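# Lay the towel flat beside the basket, then release

## Task

Get the towel lying flat on the table as a single layer. It must stay at least one finger's width inside the table edge, at least two finger widths away from the basket's rim, and more than a hand's width from the column of either arm. The basket must end upright with its entire base resting on the table, no more than three finger widths from its starting spot, and turned roughly the way it began. Finish by opening the grippers and moving the arms away. Anything that stays in place only because the robot is holding it does not count.

## Robot and tools

Robot: two arms, left_arm and right_arm, each with six revolute joints and a two-finger parallel gripper. The bases sit at scene positions left_arm (+0.032, +0.300, 0) m, quat_wxyz (+0.998, 0, 0, -0.061), and right_arm (+0.038, -0.297, 0) m, quat_wxyz (+0.995, 0, 0, -0.097). Scene frame: origin on the tabletop midway between the arms, +z up, +x out across the table, left_arm on the +y side. The arm names do not match image left and right.

Row layout. Every command row holds 14 numbers, each between -1 and 1: seven for left_arm, then seven for right_arm. Each group lists elbow (joint3), wrist yaw (joint5), shoulder (joint2), wrist pitch (joint4), waist (joint1), wrist roll (joint6), then gripper opening. Rely only on this order. The shoulder sign is flipped against the URDF in commands and in all readouts. A URDF angle of 1.2 shows as about -1.2, so the shoulder's 0.000 to 3.142 range appears as -3.142 to 0.000.

Joint numbers are offsets, not poses, and are scaled. A value of 1.0 equals 1.202 rad for the waist, 1.258 for the shoulder, 1.238 for the elbow, 2.073 for wrist pitch, and 2.022 for wrist yaw and wrist roll. Stated ranges in URDF signs: waist -2.618 to 3.054, shoulder 0.000 to 3.142, elbow 0.000 to 3.142, wrist pitch -1.571 to 1.571, wrist yaw -1.571 to 1.571, wrist roll -2.094 to 2.094. True ends may differ by up to 0.036 rad. The opening is absolute: +1 fully open (pads 0.094 m apart), -1 closed.

execute_actions(actions): a list of up to 15 actions, run in order. Each action is a table of up to 15 rows, one per 1/30 s control step. A short table repeats its final row until 15 steps are done. Joint offsets in every row count from the angles at the start of that action, not from the row above. For a call's first action, that start is the last state reported in the scene. If an action would push any joint more than 0.036 rad beyond its range, that action is rejected for both arms. If the first action fails this check, or any action is malformed, nothing in the call runs. An empty list only returns state and images.

move(target, speed, blocking): target is one 14-number row. Its offsets are measured from the Joint positions in the latest result that lists them. All joints follow synchronized paths, so the hand traces a curve. speed (0.01 to 2 rad/s, default 0.5) caps the joint with the longest way to go. Paths take 0.5 to 10 s and are cut off at 10 s. They ignore obstacles and the other arm. Finger values apply immediately. The extra 'move:' line reports the ending (done, off_target, moving, held, fault), limits=held or limits=none, and the joint farthest from target per arm. With blocking=false you get control after 0.5 s. Until a result shows the move has finished, use wait or stop before any other motion command. Faster moves and targets set deeper past contact press harder.

wait(seconds, 0 to 10): the arms keep their last command, and the call returns early if a move finishes. stop(): brings a running move to rest; it needs braking distance, and the fingers keep moving. zoom_image(camera, region [x0,y0,x1,y1] pixels, at most 504x504): magnifies the latest picture from cam_head_left, cam_head_right, cam_high, cam_low, cam_left_wrist or cam_right_wrist. read_manual(section) returns only licence text. finished_scene(scene) closes the current scene for good, so call it only once the towel and basket are correct and the grippers have let go.

Results. Each arm shows its gripper position (m) and quat_wxyz in the scene frame. This point lies between the finger pads, about 1 cm short of the tips. The fingers point along gripper +z and close along its y axis. Reported positions can be off, more at long reach. Joint positions and Joint velocities are given per arm in the row order, followed by pad gap in m. Joint targets shows where the joints are being driven. grip_measured is the opening on the command scale. Step readings list angles at some steps, and HELD flags steps where part of a row was held back. 'joint sent to its limit' means a joint was stopped at its end; if that line is missing, the joint may still be at its end. 'joint command not followed' means the clearance check altered targets. Torques carry offsets and noise. FAULT and OVER-TEMPERATURE FAULT lines report arm stops. MOTOR HOT appears from 75 °C; an arm is stopped at 90 °C and goes limp at 100 °C.

Motion limits. Friction can leave a joint up to about 0.031 rad off, and very small offsets may do nothing. Per-step targets stay within 0.202 (waist), 0.258 (shoulder), 0.238 (elbow), 0.573 (wrist pitch) and 0.522 rad (yaw, roll) of the measured angle. Targets that would move the hand more than 70 mm are scaled back, so big moves take several actions; re-send anything left unfinished. To grip, command an opening about 0.03 below grip_measured, or less for a lighter hold. Thin cloth under about 2 mm gets less force. Readings may be off by about 1 mm.

Cautions. Do not knock anything off the table, and do not tip or drag the basket. Keep the arms from striking or pushing each other. Avoid slams, drops and hard presses. Expect the held towel to be tugged now and then. The robot holds its last command while you think; keep held loads short to limit heating.

Each tool is called after "Call:" as name(argument=value, ...) on one line, values as JSON.

## Session

Call:
execute_actions(actions=[])

Scene clock: 0.00 s.
left_arm: end_effector_position=(+0.5116, +0.1726, +0.3154) grip_measured=+1.000 end_effector_quat_wxyz=(+0.573, -0.088, +0.814, +0.026) | right_arm: end_effector_position=(+0.3528, -0.1094, +0.1586) grip_measured=+1.000 end_effector_quat_wxyz=(+0.379, +0.392, +0.836, +0.070)
Joint names: [elbow, wrist yaw, shoulder, wrist pitch, waist, wrist roll]
Joint positions: left_arm=[ 1.498 -0.556 -1.631 -0.282 -0.32  -0.291  0.094] | right_arm=[ 1.177  0.683 -1.539 -0.773  1.031  1.557  0.094]
Joint velocities: left_arm=[-0.007  0.007 -0.002  0.022 -0.007  0.051  0.   ] | right_arm=[-0.007  0.007 -0.012 -0.022 -0.007 -0.022  0.   ]
Joint torques (N m, as the arm reports them, + toward a larger Joint positions number): no reading
Motor temperatures (°C, as the motors report them): left_arm=[31 29 30 30 30 29] | right_arm=[33 31 31 32 31 33]
Joint targets: left_arm=[1.498 -0.556 -1.631 -0.282 -0.320 -0.291] | right_arm=[1.177 0.683 -1.539 -0.773 1.031 1.557]

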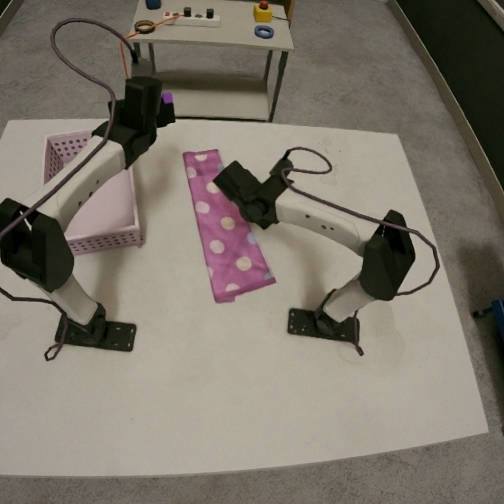

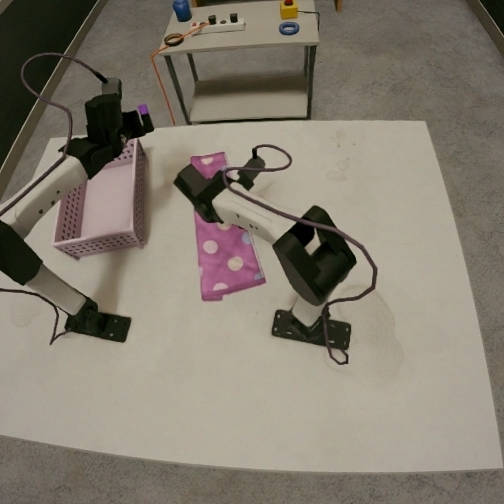

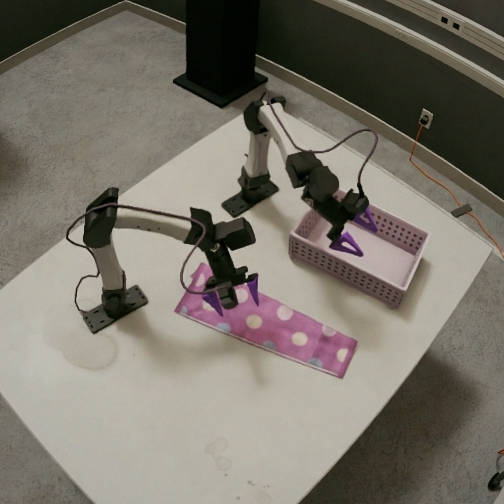

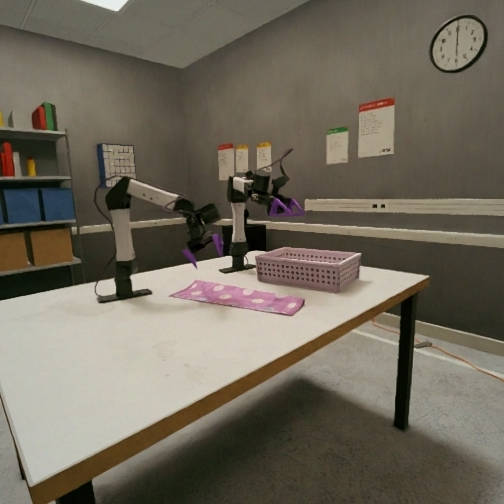

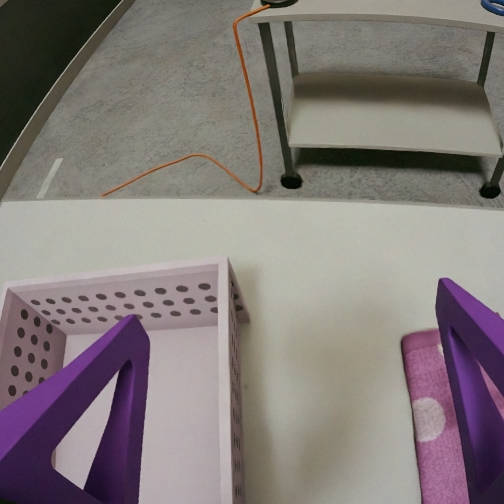

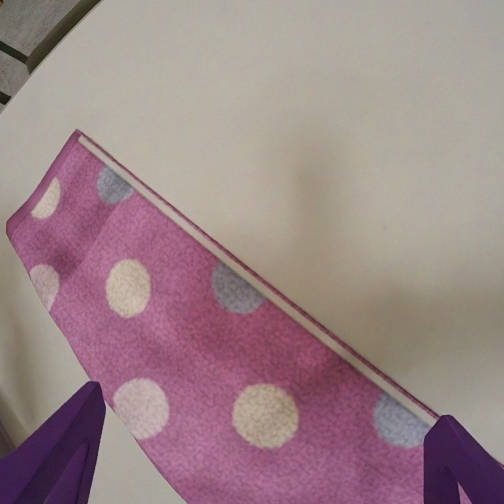

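Call:
move(target=[-0.4,0.275,0.5,-0.45,0.4,0.144,1, -0.14,-0.338,0.43,-0.2,-0.8,-0.77,1], speed=1.0)

Call:
zoom_image(camera="cam_head_left", region=[140,130,330,320])

Call:
zoom_image(camera="cam_high", region=[160,230,370,400])

Call:
zoom_image(camera="cam_low", region=[160,260,320,330])

Scene clock: 20.80 s.
left_arm: end_effector_position=(+0.2476, +0.3071, +0.1723) grip_measured=+1.000 end_effector_quat_wxyz=(+0.188, -0.017, +0.982, +0.006) | right_arm: end_effector_position=(+0.2593, -0.3227, +0.1733) grip_measured=+1.000 end_effector_quat_wxyz=(+0.201, +0.059, +0.978, -0.014)
Joint names: [elbow, wrist yaw, shoulder, wrist pitch, waist, wrist roll]
Joint positions: left_arm=[ 1.027 -0.009 -1.016 -1.203  0.149 -0.006  0.094] | right_arm=[ 1.022  0.007 -1.016 -1.171  0.081  0.007  0.094]
Joint velocities: left_arm=[-0.002  0.022  0.012 -0.051 -0.002 -0.095  0.   ] | right_arm=[-0.007 -0.051  0.002 -0.007  0.002  0.007  0.   ]
Joint torques (N m, as the arm reports them, + toward a larger Joint positions number): left_arm=[6.67 0.07 3.11 1.39 0.13 0.08] | right_arm=[ 5.9  -0.08  2.29  1.05 -0.79 -0.05]
Motor temperatures (°C, as the motors report them): left_arm=[35 29 35 35 30 29] | right_arm=[36 32 33 33 31 33]
Joint targets: left_arm=[1.003 0.000 -1.002 -1.214 0.161 0.000] | right_arm=[1.004 -0.001 -0.998 -1.188 0.069 0.000]
move: off_target (left_arm); limits=none; left_arm: farthest joint: the elbow, 0.024 radians from its target (0.495 radians at the start); right_arm: farthest joint: the shoulder, 0.018 radians from its target (0.541 radians at the start)

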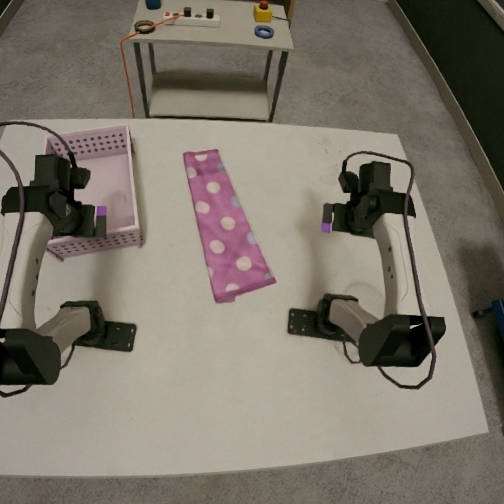

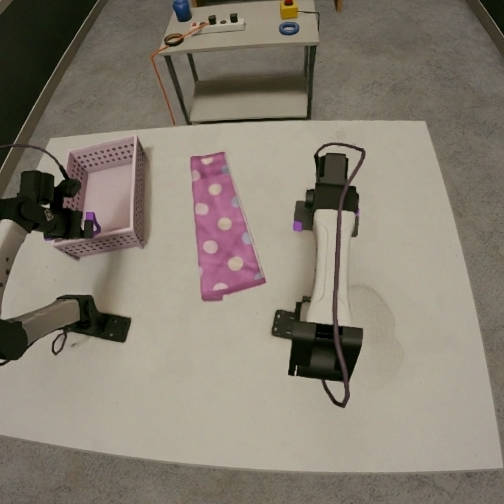

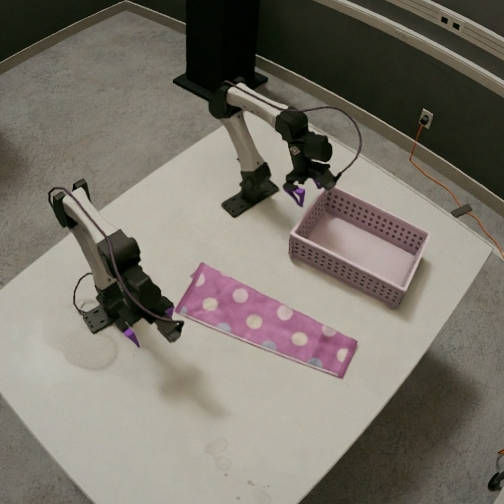

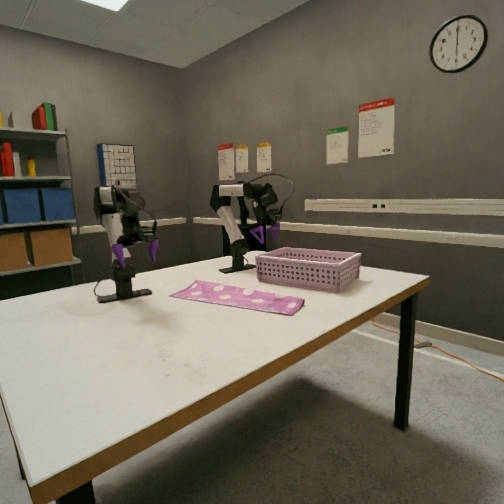

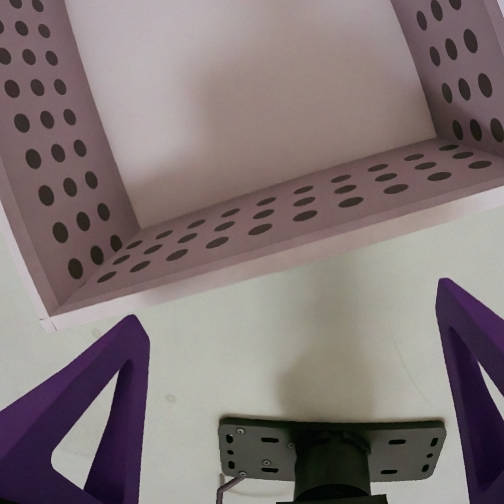

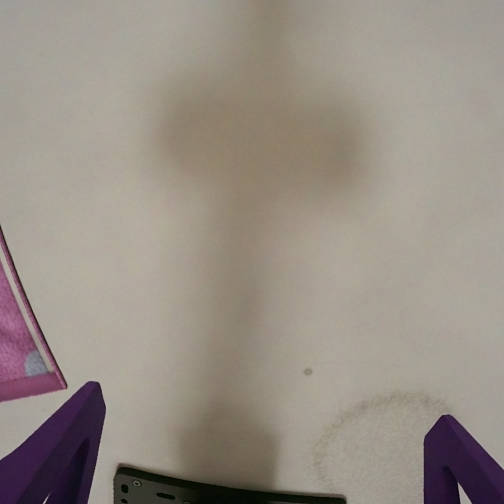

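Region (140, 130, 330, 320) of cam_head_left's 504x504 image, scaled by 2.653, with more detail than that image has.

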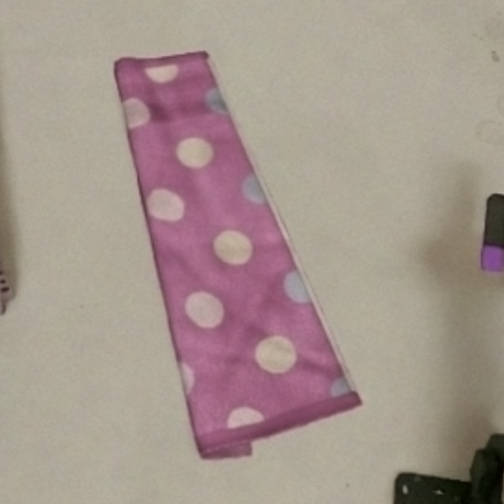

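Region (160, 230, 370, 400) of cam_high's 504x504 image, scaled by 2.400, with more detail than that image has; it fills the top 408 rows of this view, and the rest is white.

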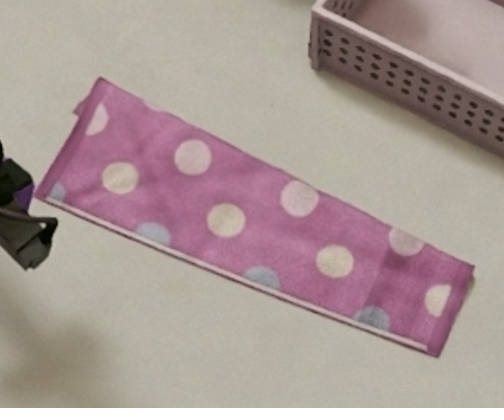

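Region (160, 260, 320, 330) of cam_low's 504x504 image, scaled by 3.150, with more detail than that image has; it fills the top 220 rows of this view, and the rest is white.

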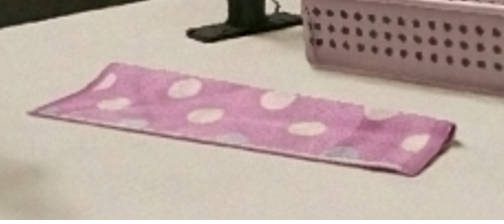

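Call:
move(target=[0.2,0,0,-0.1,-0.6,-0.76,0.0, 0,0,0,0,-0.6,0,0], speed=1.0)

Call:
move(target=[0.65,0,-0.7,-0.04,-0.46,0,0.0, 0,0,0,0,0,0,0], speed=0.8)

Scene clock: 65.10 s.
left_arm: end_effector_position=(+0.1906, +0.1725, +0.2299) grip_measured=+0.002 end_effector_quat_wxyz=(+0.096, -0.406, +0.890, -0.183) | right_arm: end_effector_position=(+0.1891, -0.4602, +0.1733) grip_measured=+0.002 end_effector_quat_wxyz=(+0.184, +0.395, +0.897, -0.082)
Joint names: [elbow, wrist yaw, shoulder, wrist pitch, waist, wrist roll]
Joint positions: left_arm=[ 1.258 -0.009 -1.016 -1.397 -0.561 -1.537  0.047] | right_arm=[ 1.022  0.006 -1.016 -1.171 -0.628  0.006  0.047]
Joint velocities: left_arm=[-0.007 -0.051 -0.002 -0.022 -0.022 -0.007 -0.   ] | right_arm=[-0.012 -0.051 -0.002 -0.022 -0.007 -0.11  -0.   ]
Joint torques (N m, as the arm reports them, + toward a larger Joint positions number): left_arm=[ 9.22 -0.1   1.48  1.33 -1.55 -0.01] | right_arm=[ 7.28  0.03  1.11  1.24 -0.78  0.01]
Motor temperatures (°C, as the motors report them): left_arm=[36 29 33 33 31 29] | right_arm=[37 31 32 34 31 33]
Joint targets: left_arm=[1.275 -0.009 -1.016 -1.411 -0.573 -1.543] | right_arm=[1.022 0.007 -1.016 -1.171 -0.640 0.007]
move: done; limits=none; left_arm: farthest joint: the elbow, 0.017 radians from its target (0.247 radians at the start); right_arm: farthest joint: the waist, 0.012 radians from its target (0.721 radians at the start)

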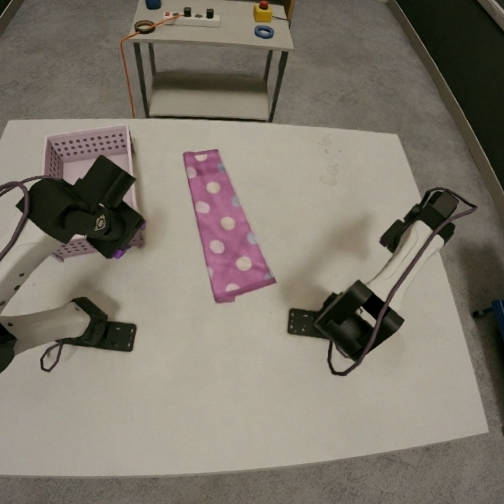

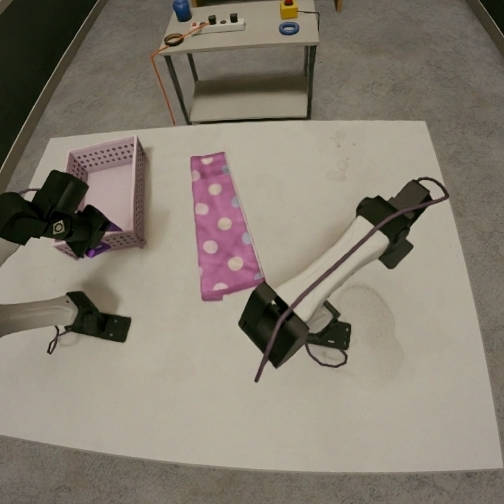

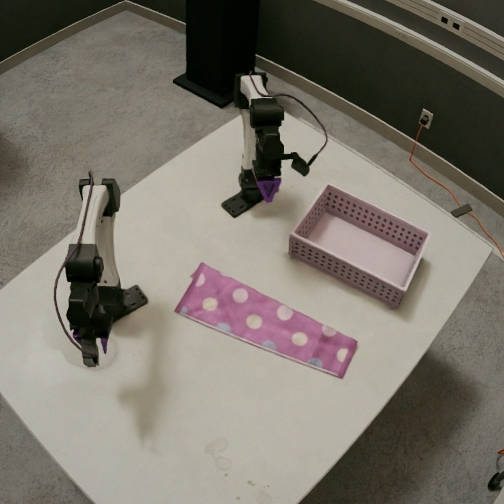

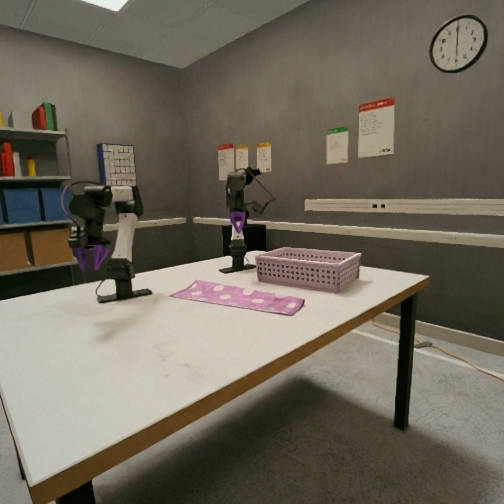

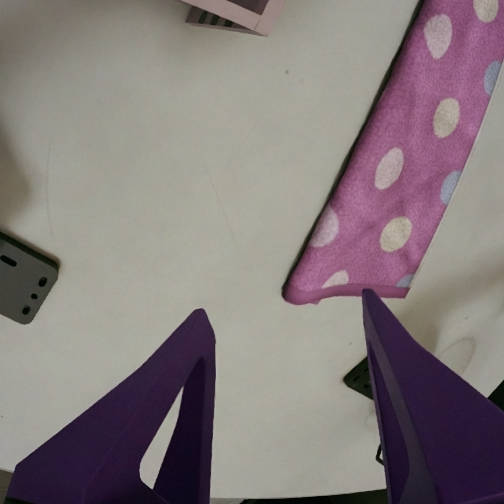

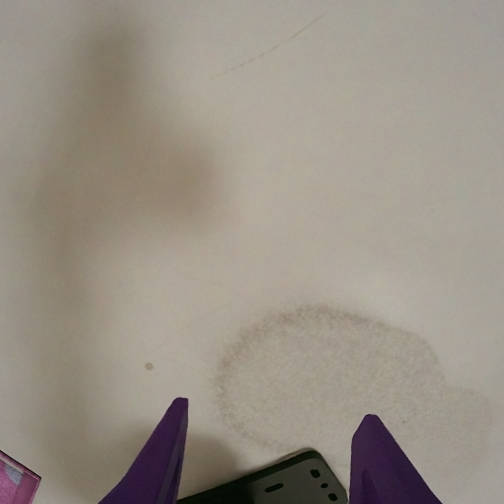

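Scene clock: 66.97 s.
left_arm: end_effector_position=(+0.1649, -0.0758, +0.2237) grip_measured=+0.001 end_effector_quat_wxyz=(+0.028, -0.150, +0.980, -0.126) | right_arm: end_effector_position=(+0.1891, -0.4602, +0.1733) grip_measured=+0.002 end_effector_quat_wxyz=(+0.184, +0.395, +0.897, -0.082)
Joint names: [elbow, wrist yaw, shoulder, wrist pitch, waist, wrist roll]
Joint positions: left_arm=[ 2.045 -0.008 -1.889 -1.467 -1.111 -1.537  0.047] | right_arm=[ 1.022  0.006 -1.016 -1.171 -0.628  0.006  0.047]
Joint velocities: left_arm=[-0.012 -0.007  0.007 -0.037  0.002 -0.022 -0.001] | right_arm=[-0.007 -0.066 -0.012  0.022 -0.007  0.051  0.001]
Joint torques (N m, as the arm reports them, + toward a larger Joint positions number): left_arm=[ 9.18 -0.11  9.45  0.97 -0.87  0.05] | right_arm=[7.26 0.02 1.1  1.23 0.01 0.01]
Motor temperatures (°C, as the motors report them): left_arm=[36 29 33 33 31 29] | right_arm=[37 31 32 34 31 33]
Joint targets: left_arm=[2.062 -0.009 -1.896 -1.480 -1.114 -1.537] | right_arm=[1.022 0.006 -1.016 -1.171 -0.628 0.006]
move: done; limits=none; left_arm: farthest joint: the elbow, 0.018 radians from its target (0.805 radians at the start); right_arm: farthest joint: the waist, 0.000 radians from its target (0.000 radians at the start)

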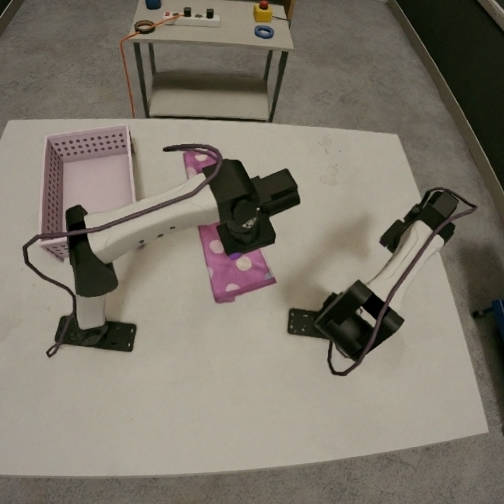

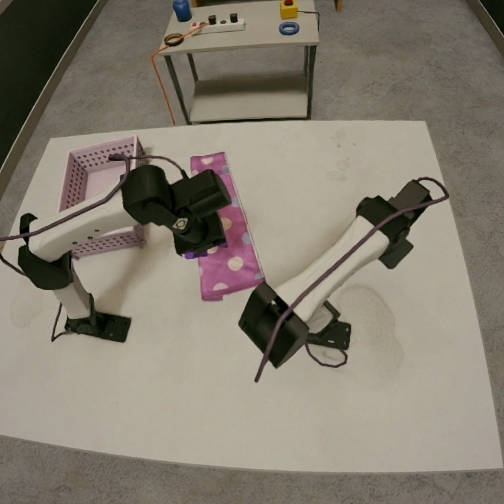

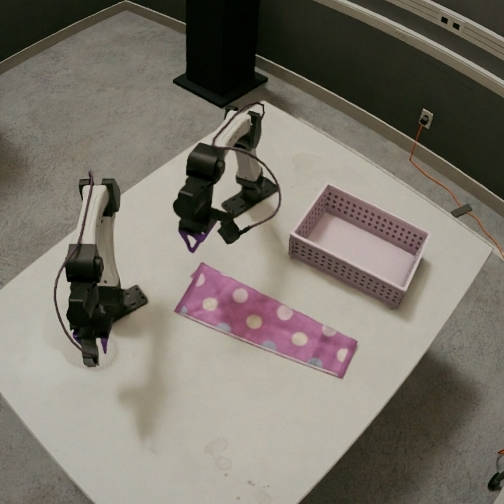

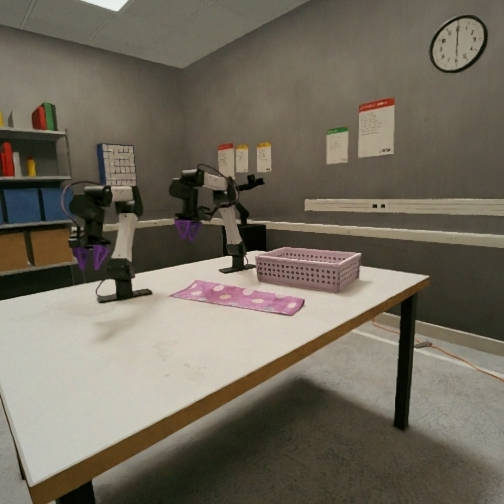

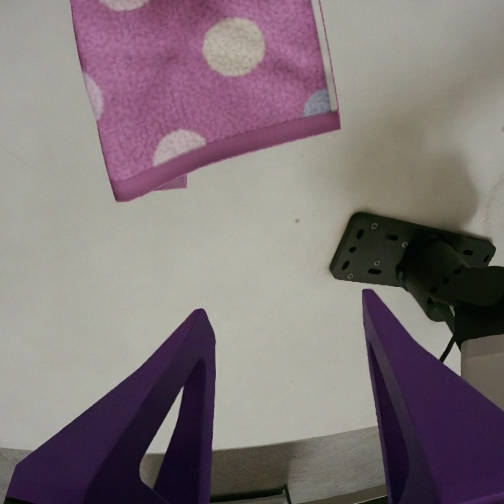

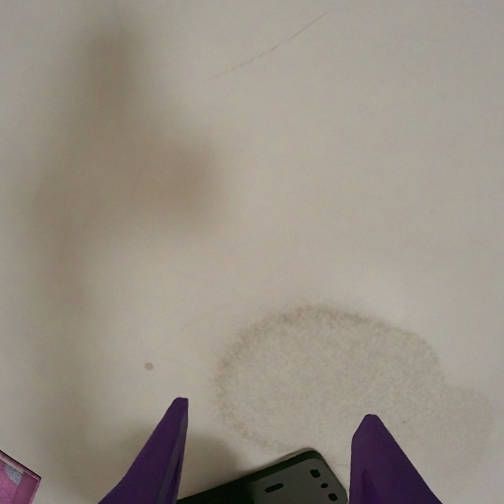

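Call:
move(target=[0.37,0,-0.545,-0.015,0,0,0.0, 0,0,0,0,0,0,0], speed=0.6)

Scene clock: 71.07 s.
left_arm: end_effector_position=(+0.1956, -0.1633, +0.0507) grip_measured=+0.001 end_effector_quat_wxyz=(+0.004, -0.151, +0.989, -0.000) | right_arm: end_effector_position=(+0.1891, -0.4602, +0.1733) grip_measured=+0.002 end_effector_quat_wxyz=(+0.184, +0.395, +0.897, -0.082)
Joint names: [elbow, wrist yaw, shoulder, wrist pitch, waist, wrist roll]
Joint positions: left_arm=[ 2.486 -0.008 -2.568 -1.487 -1.111 -1.537  0.047] | right_arm=[ 1.022  0.006 -1.016 -1.171 -0.628  0.006  0.047]
Joint velocities: left_arm=[-0.007  0.066  0.012 -0.007  0.007 -0.095 -0.   ] | right_arm=[-0.007 -0.11   0.007 -0.066  0.007  0.007  0.001]
Joint torques (N m, as the arm reports them, + toward a larger Joint positions number): left_arm=[ 9.09 -0.11 14.62  0.34 -0.7   0.02] | right_arm=[7.27 0.02 1.09 1.23 0.01 0.01]
Motor temperatures (°C, as the motors report them): left_arm=[37 29 34 33 31 29] | right_arm=[38 31 32 35 31 33]
Joint targets: left_arm=[2.503 -0.008 -2.575 -1.498 -1.111 -1.537] | right_arm=[1.022 0.006 -1.016 -1.171 -0.628 0.006]
move: done; limits=none; left_arm: farthest joint: the elbow, 0.017 radians from its target (0.458 radians at the start); right_arm: farthest joint: the waist, 0.000 radians from its target (0.000 radians at the start)

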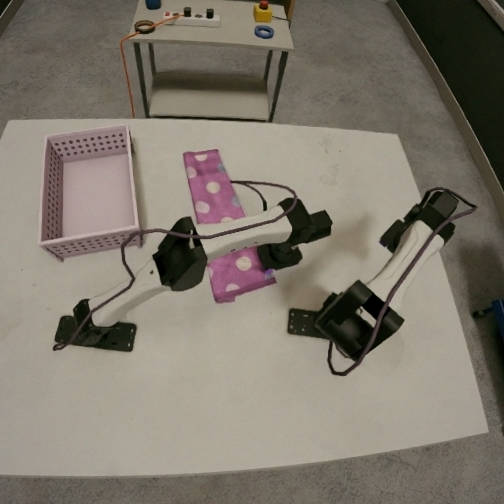

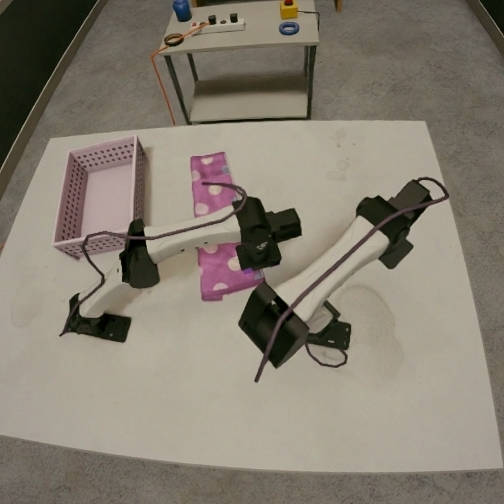

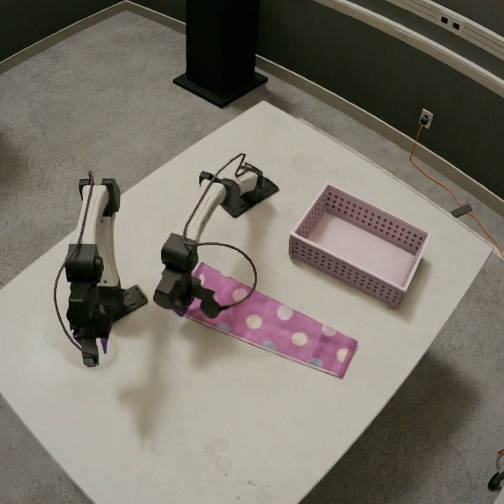

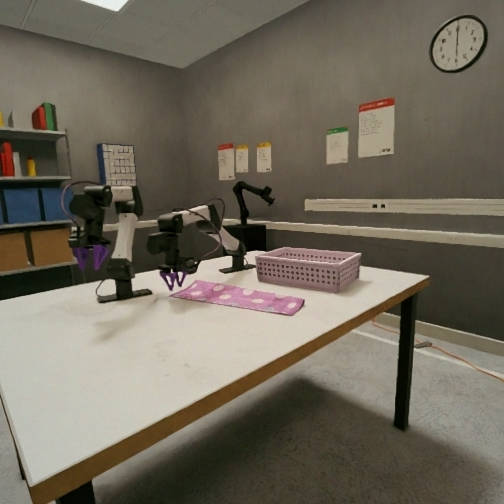

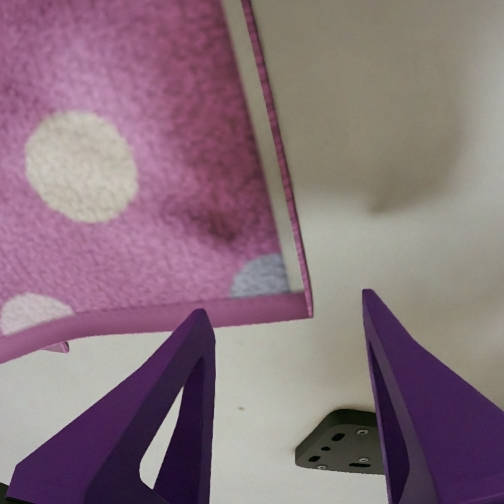

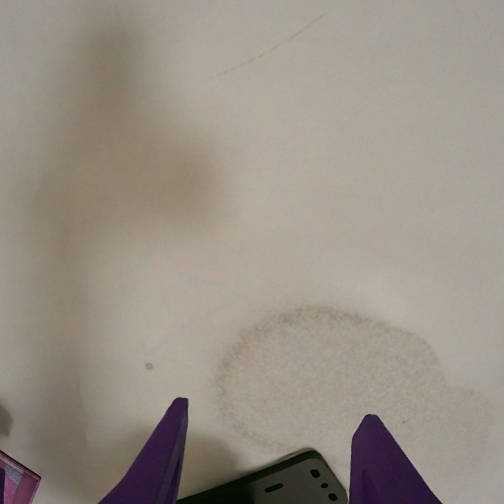

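Call:
move(target=[-0.145,0,-0.005,0.05,0,0,0.0, 0,0,0,0,0,0,0], speed=0.15)

Scene clock: 77.00 s.
left_arm: end_effector_position=(+0.1922, -0.1536, +0.0188) grip_measured=+0.001 end_effector_quat_wxyz=(-0.000, -0.151, +0.988, +0.025) | right_arm: end_effector_position=(+0.1891, -0.4602, +0.1733) grip_measured=+0.002 end_effector_quat_wxyz=(+0.184, +0.395, +0.897, -0.082)
Joint names: [elbow, wrist yaw, shoulder, wrist pitch, waist, wrist roll]
Joint positions: left_arm=[ 2.344 -0.008 -2.56  -1.403 -1.111 -1.537  0.047] | right_arm=[ 1.022  0.006 -1.016 -1.171 -0.628  0.006  0.047]
Joint velocities: left_arm=[-0.017  0.007  0.012  0.022  0.007  0.007 -0.001] | right_arm=[-0.022 -0.007  0.012 -0.037 -0.002  0.007  0.   ]
Joint torques (N m, as the arm reports them, + toward a larger Joint positions number): left_arm=[ 4.83 -0.1  14.08  0.54 -0.71  0.02] | right_arm=[7.28 0.01 1.11 1.24 0.01 0.  ]
Motor temperatures (°C, as the motors report them): left_arm=[37 29 38 32 31 29] | right_arm=[38 31 32 35 31 33]
Joint targets: left_arm=[2.306 -0.008 -2.574 -1.384 -1.111 -1.537] | right_arm=[1.022 0.006 -1.016 -1.171 -0.628 0.006]
move: off_target (left_arm); limits=none; left_arm: farthest joint: the elbow, 0.037 radians from its target (0.179 radians at the start); right_arm: farthest joint: the waist, 0.000 radians from its target (0.000 radians at the start)

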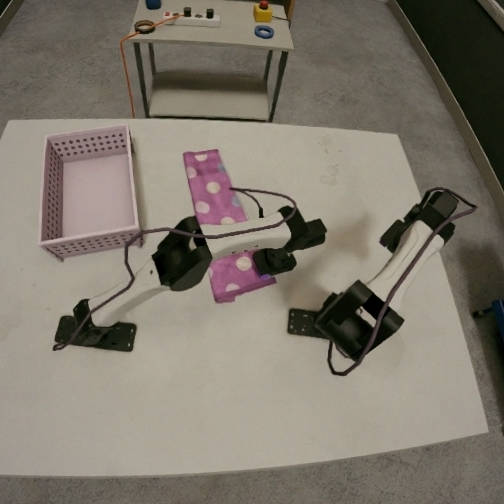

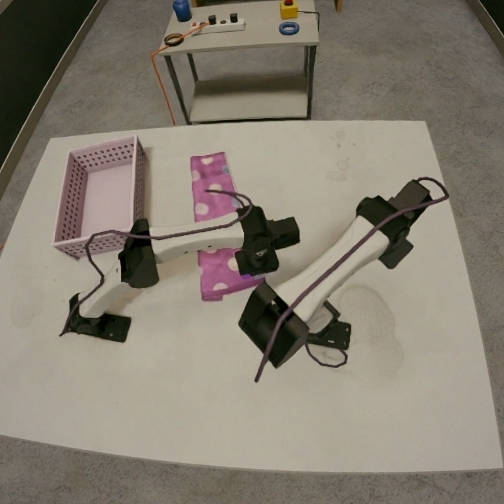

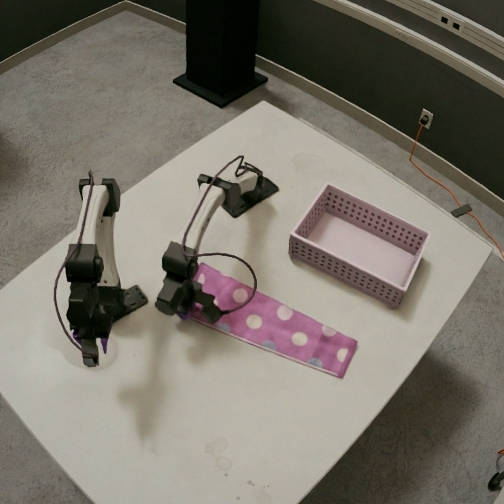

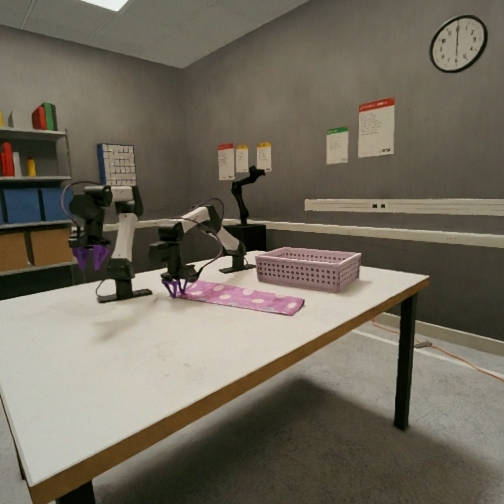

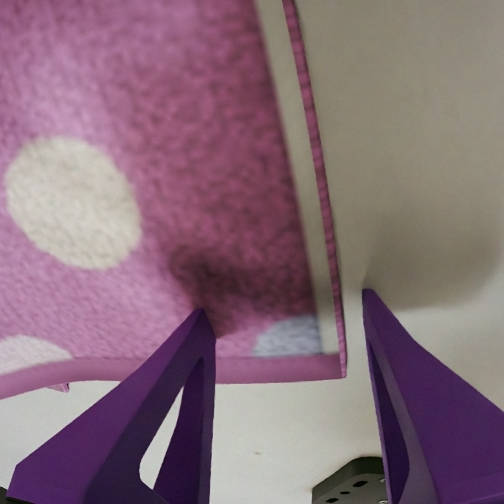

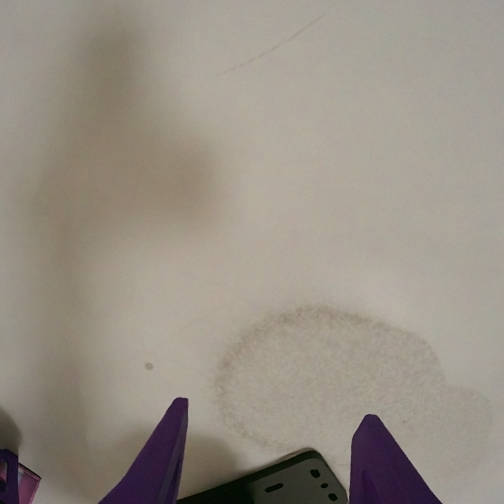

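In contact. Close gradually.

Call:
execute_actions(actions=[[[-0.035,0,-0.018,0.009,0,0,-0.1,0,0,0,0,0,0,0],[-0.035,0,-0.018,0.009,0,0,-0.2,0,0,0,0,0,0,0],[-0.035,0,-0.018,0.009,0,0,-0.3,0,0,0,0,0,0,0],[-0.035,0,-0.018,0.009,0,0,-0.4,0,0,0,0,0,0,0]],[[-0.035,0,-0.018,0.009,0,0,-0.5,0,0,0,0,0,0,0],[-0.035,0,-0.018,0.009,0,0,-0.6,0,0,0,0,0,0,0],[-0.035,0,-0.018,0.009,0,0,-0.7,0,0,0,0,0,0,0]],[[-0.035,0,-0.018,0.009,0,0,-0.8,0,0,0,0,0,0,0],[-0.035,0,-0.018,0.009,0,0,-0.9,0,0,0,0,0,0,0],[-0.035,0,-0.018,0.009,0,0,-1,0,0,0,0,0,0,0]]])

Call:
move(target=[0,0,0.1,-0.04,0,0,-1, 0,0,0,0,0,0,0], speed=0.2)

Scene clock: 87.73 s.
left_arm: end_effector_position=(+0.1901, -0.1476, +0.0197) grip_measured=-0.934 end_effector_quat_wxyz=(-0.003, -0.151, +0.988, +0.037) | right_arm: end_effector_position=(+0.1891, -0.4602, +0.1733) grip_measured=+0.002 end_effector_quat_wxyz=(+0.184, +0.395, +0.897, -0.082)
Joint names: [elbow, wrist yaw, shoulder, wrist pitch, waist, wrist roll]
Joint positions: left_arm=[ 2.344 -0.008 -2.559 -1.429 -1.111 -1.537  0.003] | right_arm=[ 1.022  0.006 -1.016 -1.171 -0.628  0.006  0.047]
Joint velocities: left_arm=[ 0.002 -0.051 -0.002 -0.007  0.012 -0.022  0.   ] | right_arm=[ 0.027  0.037  0.007 -0.066  0.007  0.007 -0.   ]
Joint torques (N m, as the arm reports them, + toward a larger Joint positions number): left_arm=[ 4.33 -0.11 13.21  0.46 -0.7   0.01] | right_arm=[7.26 0.01 1.1  1.24 0.01 0.  ]
Motor temperatures (°C, as the motors report them): left_arm=[36 29 43 32 31 29] | right_arm=[39 31 32 35 31 33]
Joint targets: left_arm=[2.301 -0.008 -2.583 -1.412 -1.111 -1.537] | right_arm=[1.022 0.006 -1.016 -1.171 -0.628 0.006]
Step readings (joint positions; steps 1 to 15: 1st action; 16 to 30: 2nd action; 31 to 45: 3rd action):
0: left_arm=[2.344 -0.008 -2.560 -1.403 -1.111 -1.537] | right_arm=[1.022 0.006 -1.016 -1.171 -0.628 0.006]
1: left_arm=[2.344 -0.008 -2.560 -1.403 -1.111 -1.537] | right_arm=[1.022 0.006 -1.016 -1.171 -0.628 0.006]
2: left_arm=[2.344 -0.008 -2.560 -1.407 -1.111 -1.537] | right_arm=[1.022 0.006 -1.016 -1.171 -0.628 0.006]
4: left_arm=[2.344 -0.008 -2.560 -1.413 -1.111 -1.537] | right_arm=[1.022 0.006 -1.016 -1.171 -0.628 0.006]
8: left_arm=[2.344 -0.008 -2.560 -1.417 -1.111 -1.537] | right_arm=[1.022 0.006 -1.016 -1.171 -0.628 0.006]
15: left_arm=[2.344 -0.008 -2.560 -1.417 -1.111 -1.537] | right_arm=[1.022 0.006 -1.016 -1.171 -0.628 0.006]
16: left_arm=[2.344 -0.008 -2.560 -1.418 -1.111 -1.537] | right_arm=[1.022 0.006 -1.016 -1.171 -0.628 0.006]
17: left_arm=[2.344 -0.008 -2.560 -1.422 -1.111 -1.537] | right_arm=[1.022 0.006 -1.016 -1.171 -0.628 0.006]
19: left_arm=[2.344 -0.008 -2.560 -1.429 -1.111 -1.537] | right_arm=[1.022 0.006 -1.016 -1.171 -0.628 0.006]
23: left_arm=[2.344 -0.008 -2.560 -1.430 -1.111 -1.537] | right_arm=[1.022 0.006 -1.016 -1.171 -0.628 0.006]
30: left_arm=[2.344 -0.008 -2.560 -1.430 -1.111 -1.537] | right_arm=[1.022 0.006 -1.016 -1.171 -0.628 0.006]
31: left_arm=[2.344 -0.008 -2.560 -1.432 -1.111 -1.537] | right_arm=[1.022 0.006 -1.016 -1.171 -0.628 0.006]
32: left_arm=[2.344 -0.008 -2.560 -1.434 -1.111 -1.537] | right_arm=[1.022 0.006 -1.016 -1.171 -0.628 0.006]
34: left_arm=[2.344 -0.008 -2.559 -1.431 -1.111 -1.537] | right_arm=[1.022 0.006 -1.016 -1.171 -0.628 0.006]
38: left_arm=[2.344 -0.008 -2.559 -1.429 -1.111 -1.537] | right_arm=[1.022 0.006 -1.016 -1.171 -0.628 0.006]
45: Joint positions above

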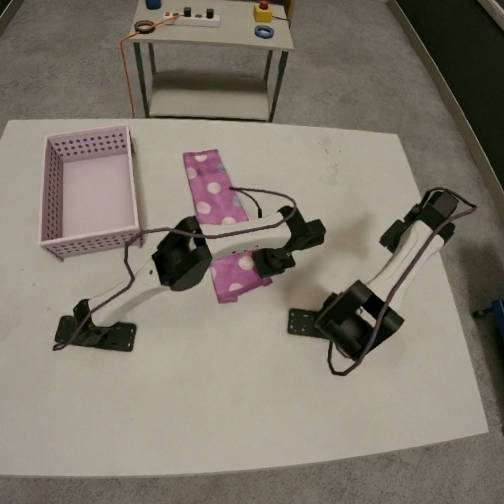

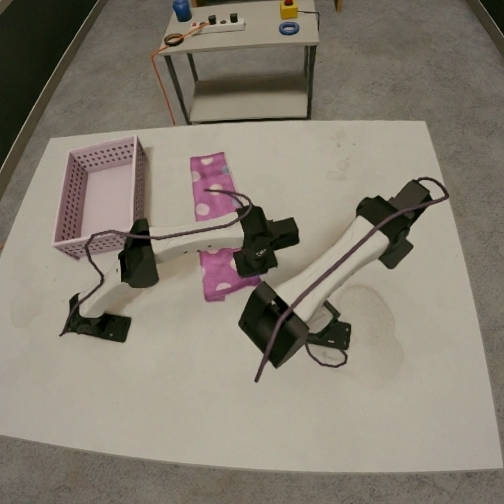

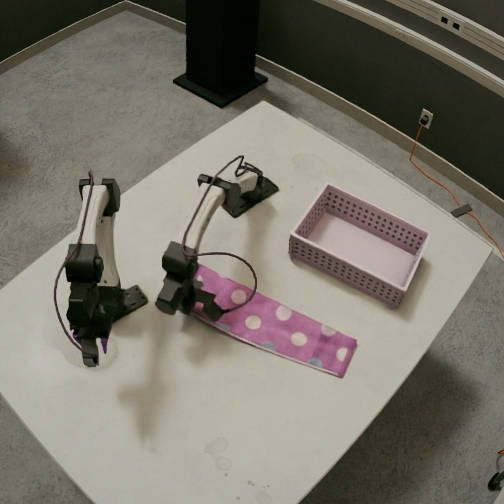

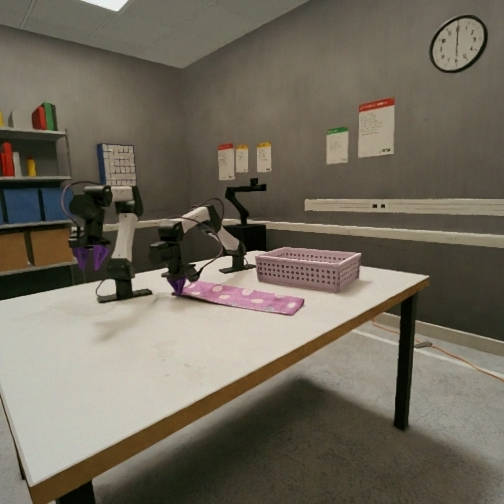

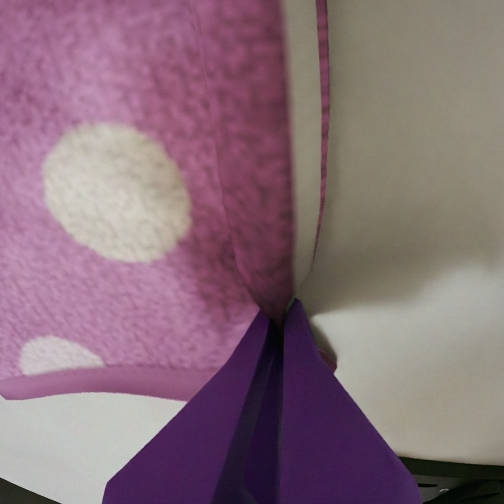

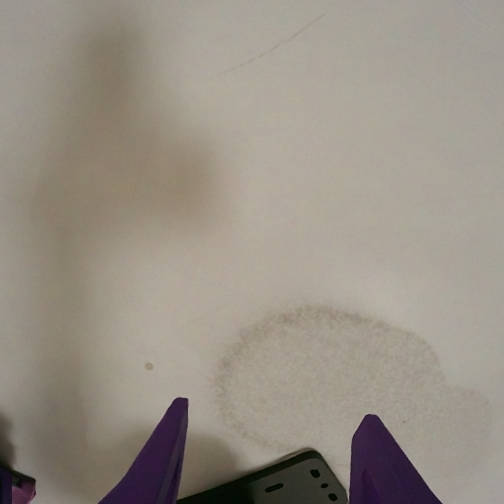

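Scene clock: 88.90 s.
left_arm: end_effector_position=(+0.1870, -0.1386, +0.0769) grip_measured=-0.934 end_effector_quat_wxyz=(+0.002, -0.151, +0.988, +0.011) | right_arm: end_effector_position=(+0.1891, -0.4602, +0.1733) grip_measured=+0.002 end_effector_quat_wxyz=(+0.184, +0.395, +0.897, -0.082)
Joint names: [elbow, wrist yaw, shoulder, wrist pitch, waist, wrist roll]
Joint positions: left_arm=[ 2.344 -0.008 -2.434 -1.501 -1.111 -1.537  0.003] | right_arm=[ 1.022  0.006 -1.016 -1.171 -0.628  0.006  0.047]
Joint velocities: left_arm=[-0.002 -0.051  0.012 -0.037 -0.002 -0.066 -0.001] | right_arm=[-0.017  0.022  0.012  0.022 -0.007 -0.007 -0.001]
Joint torques (N m, as the arm reports them, + toward a larger Joint positions number): left_arm=[ 7.83 -0.11 14.36  0.29 -0.7   0.02] | right_arm=[ 7.27  0.02  1.08  1.24 -0.01  0.01]
Motor temperatures (°C, as the motors report them): left_arm=[36 29 44 32 31 29] | right_arm=[39 31 32 35 31 33]
Joint targets: left_arm=[2.344 -0.008 -2.433 -1.512 -1.111 -1.537] | right_arm=[1.022 0.006 -1.016 -1.171 -0.628 0.006]
move: done; limits=none; left_arm: farthest joint: the wrist pitch, 0.011 radians from its target (0.083 radians at the start); right_arm: farthest joint: the waist, 0.000 radians from its target (0.000 radians at the start)

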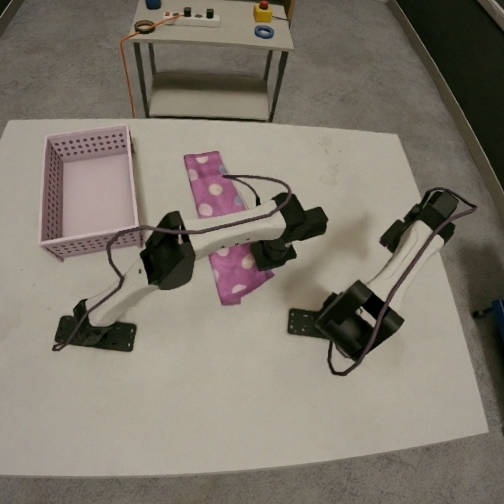

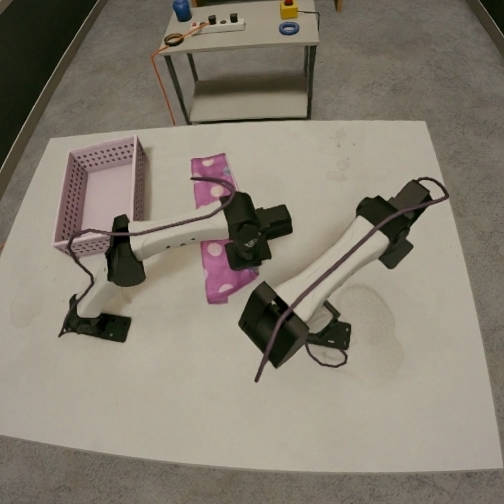

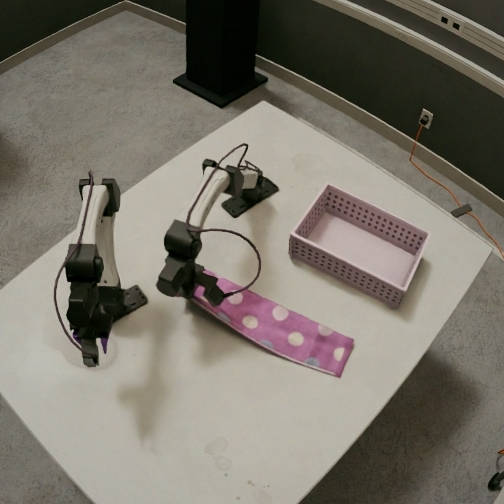

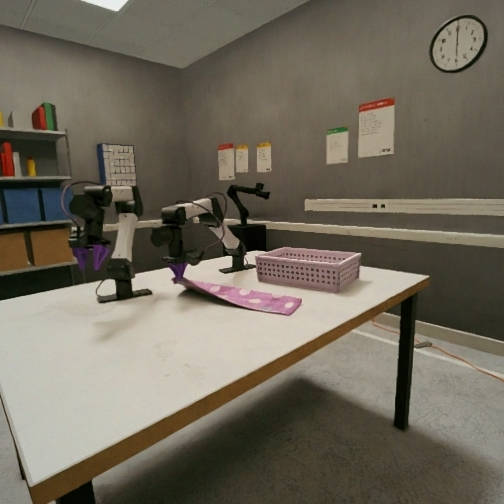

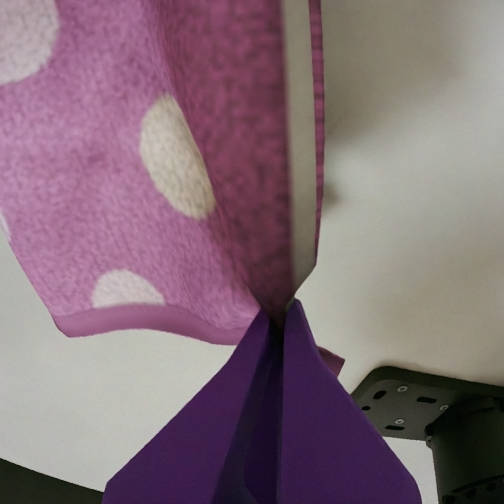

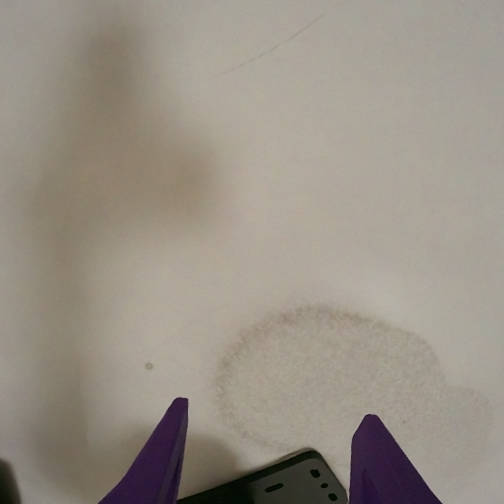

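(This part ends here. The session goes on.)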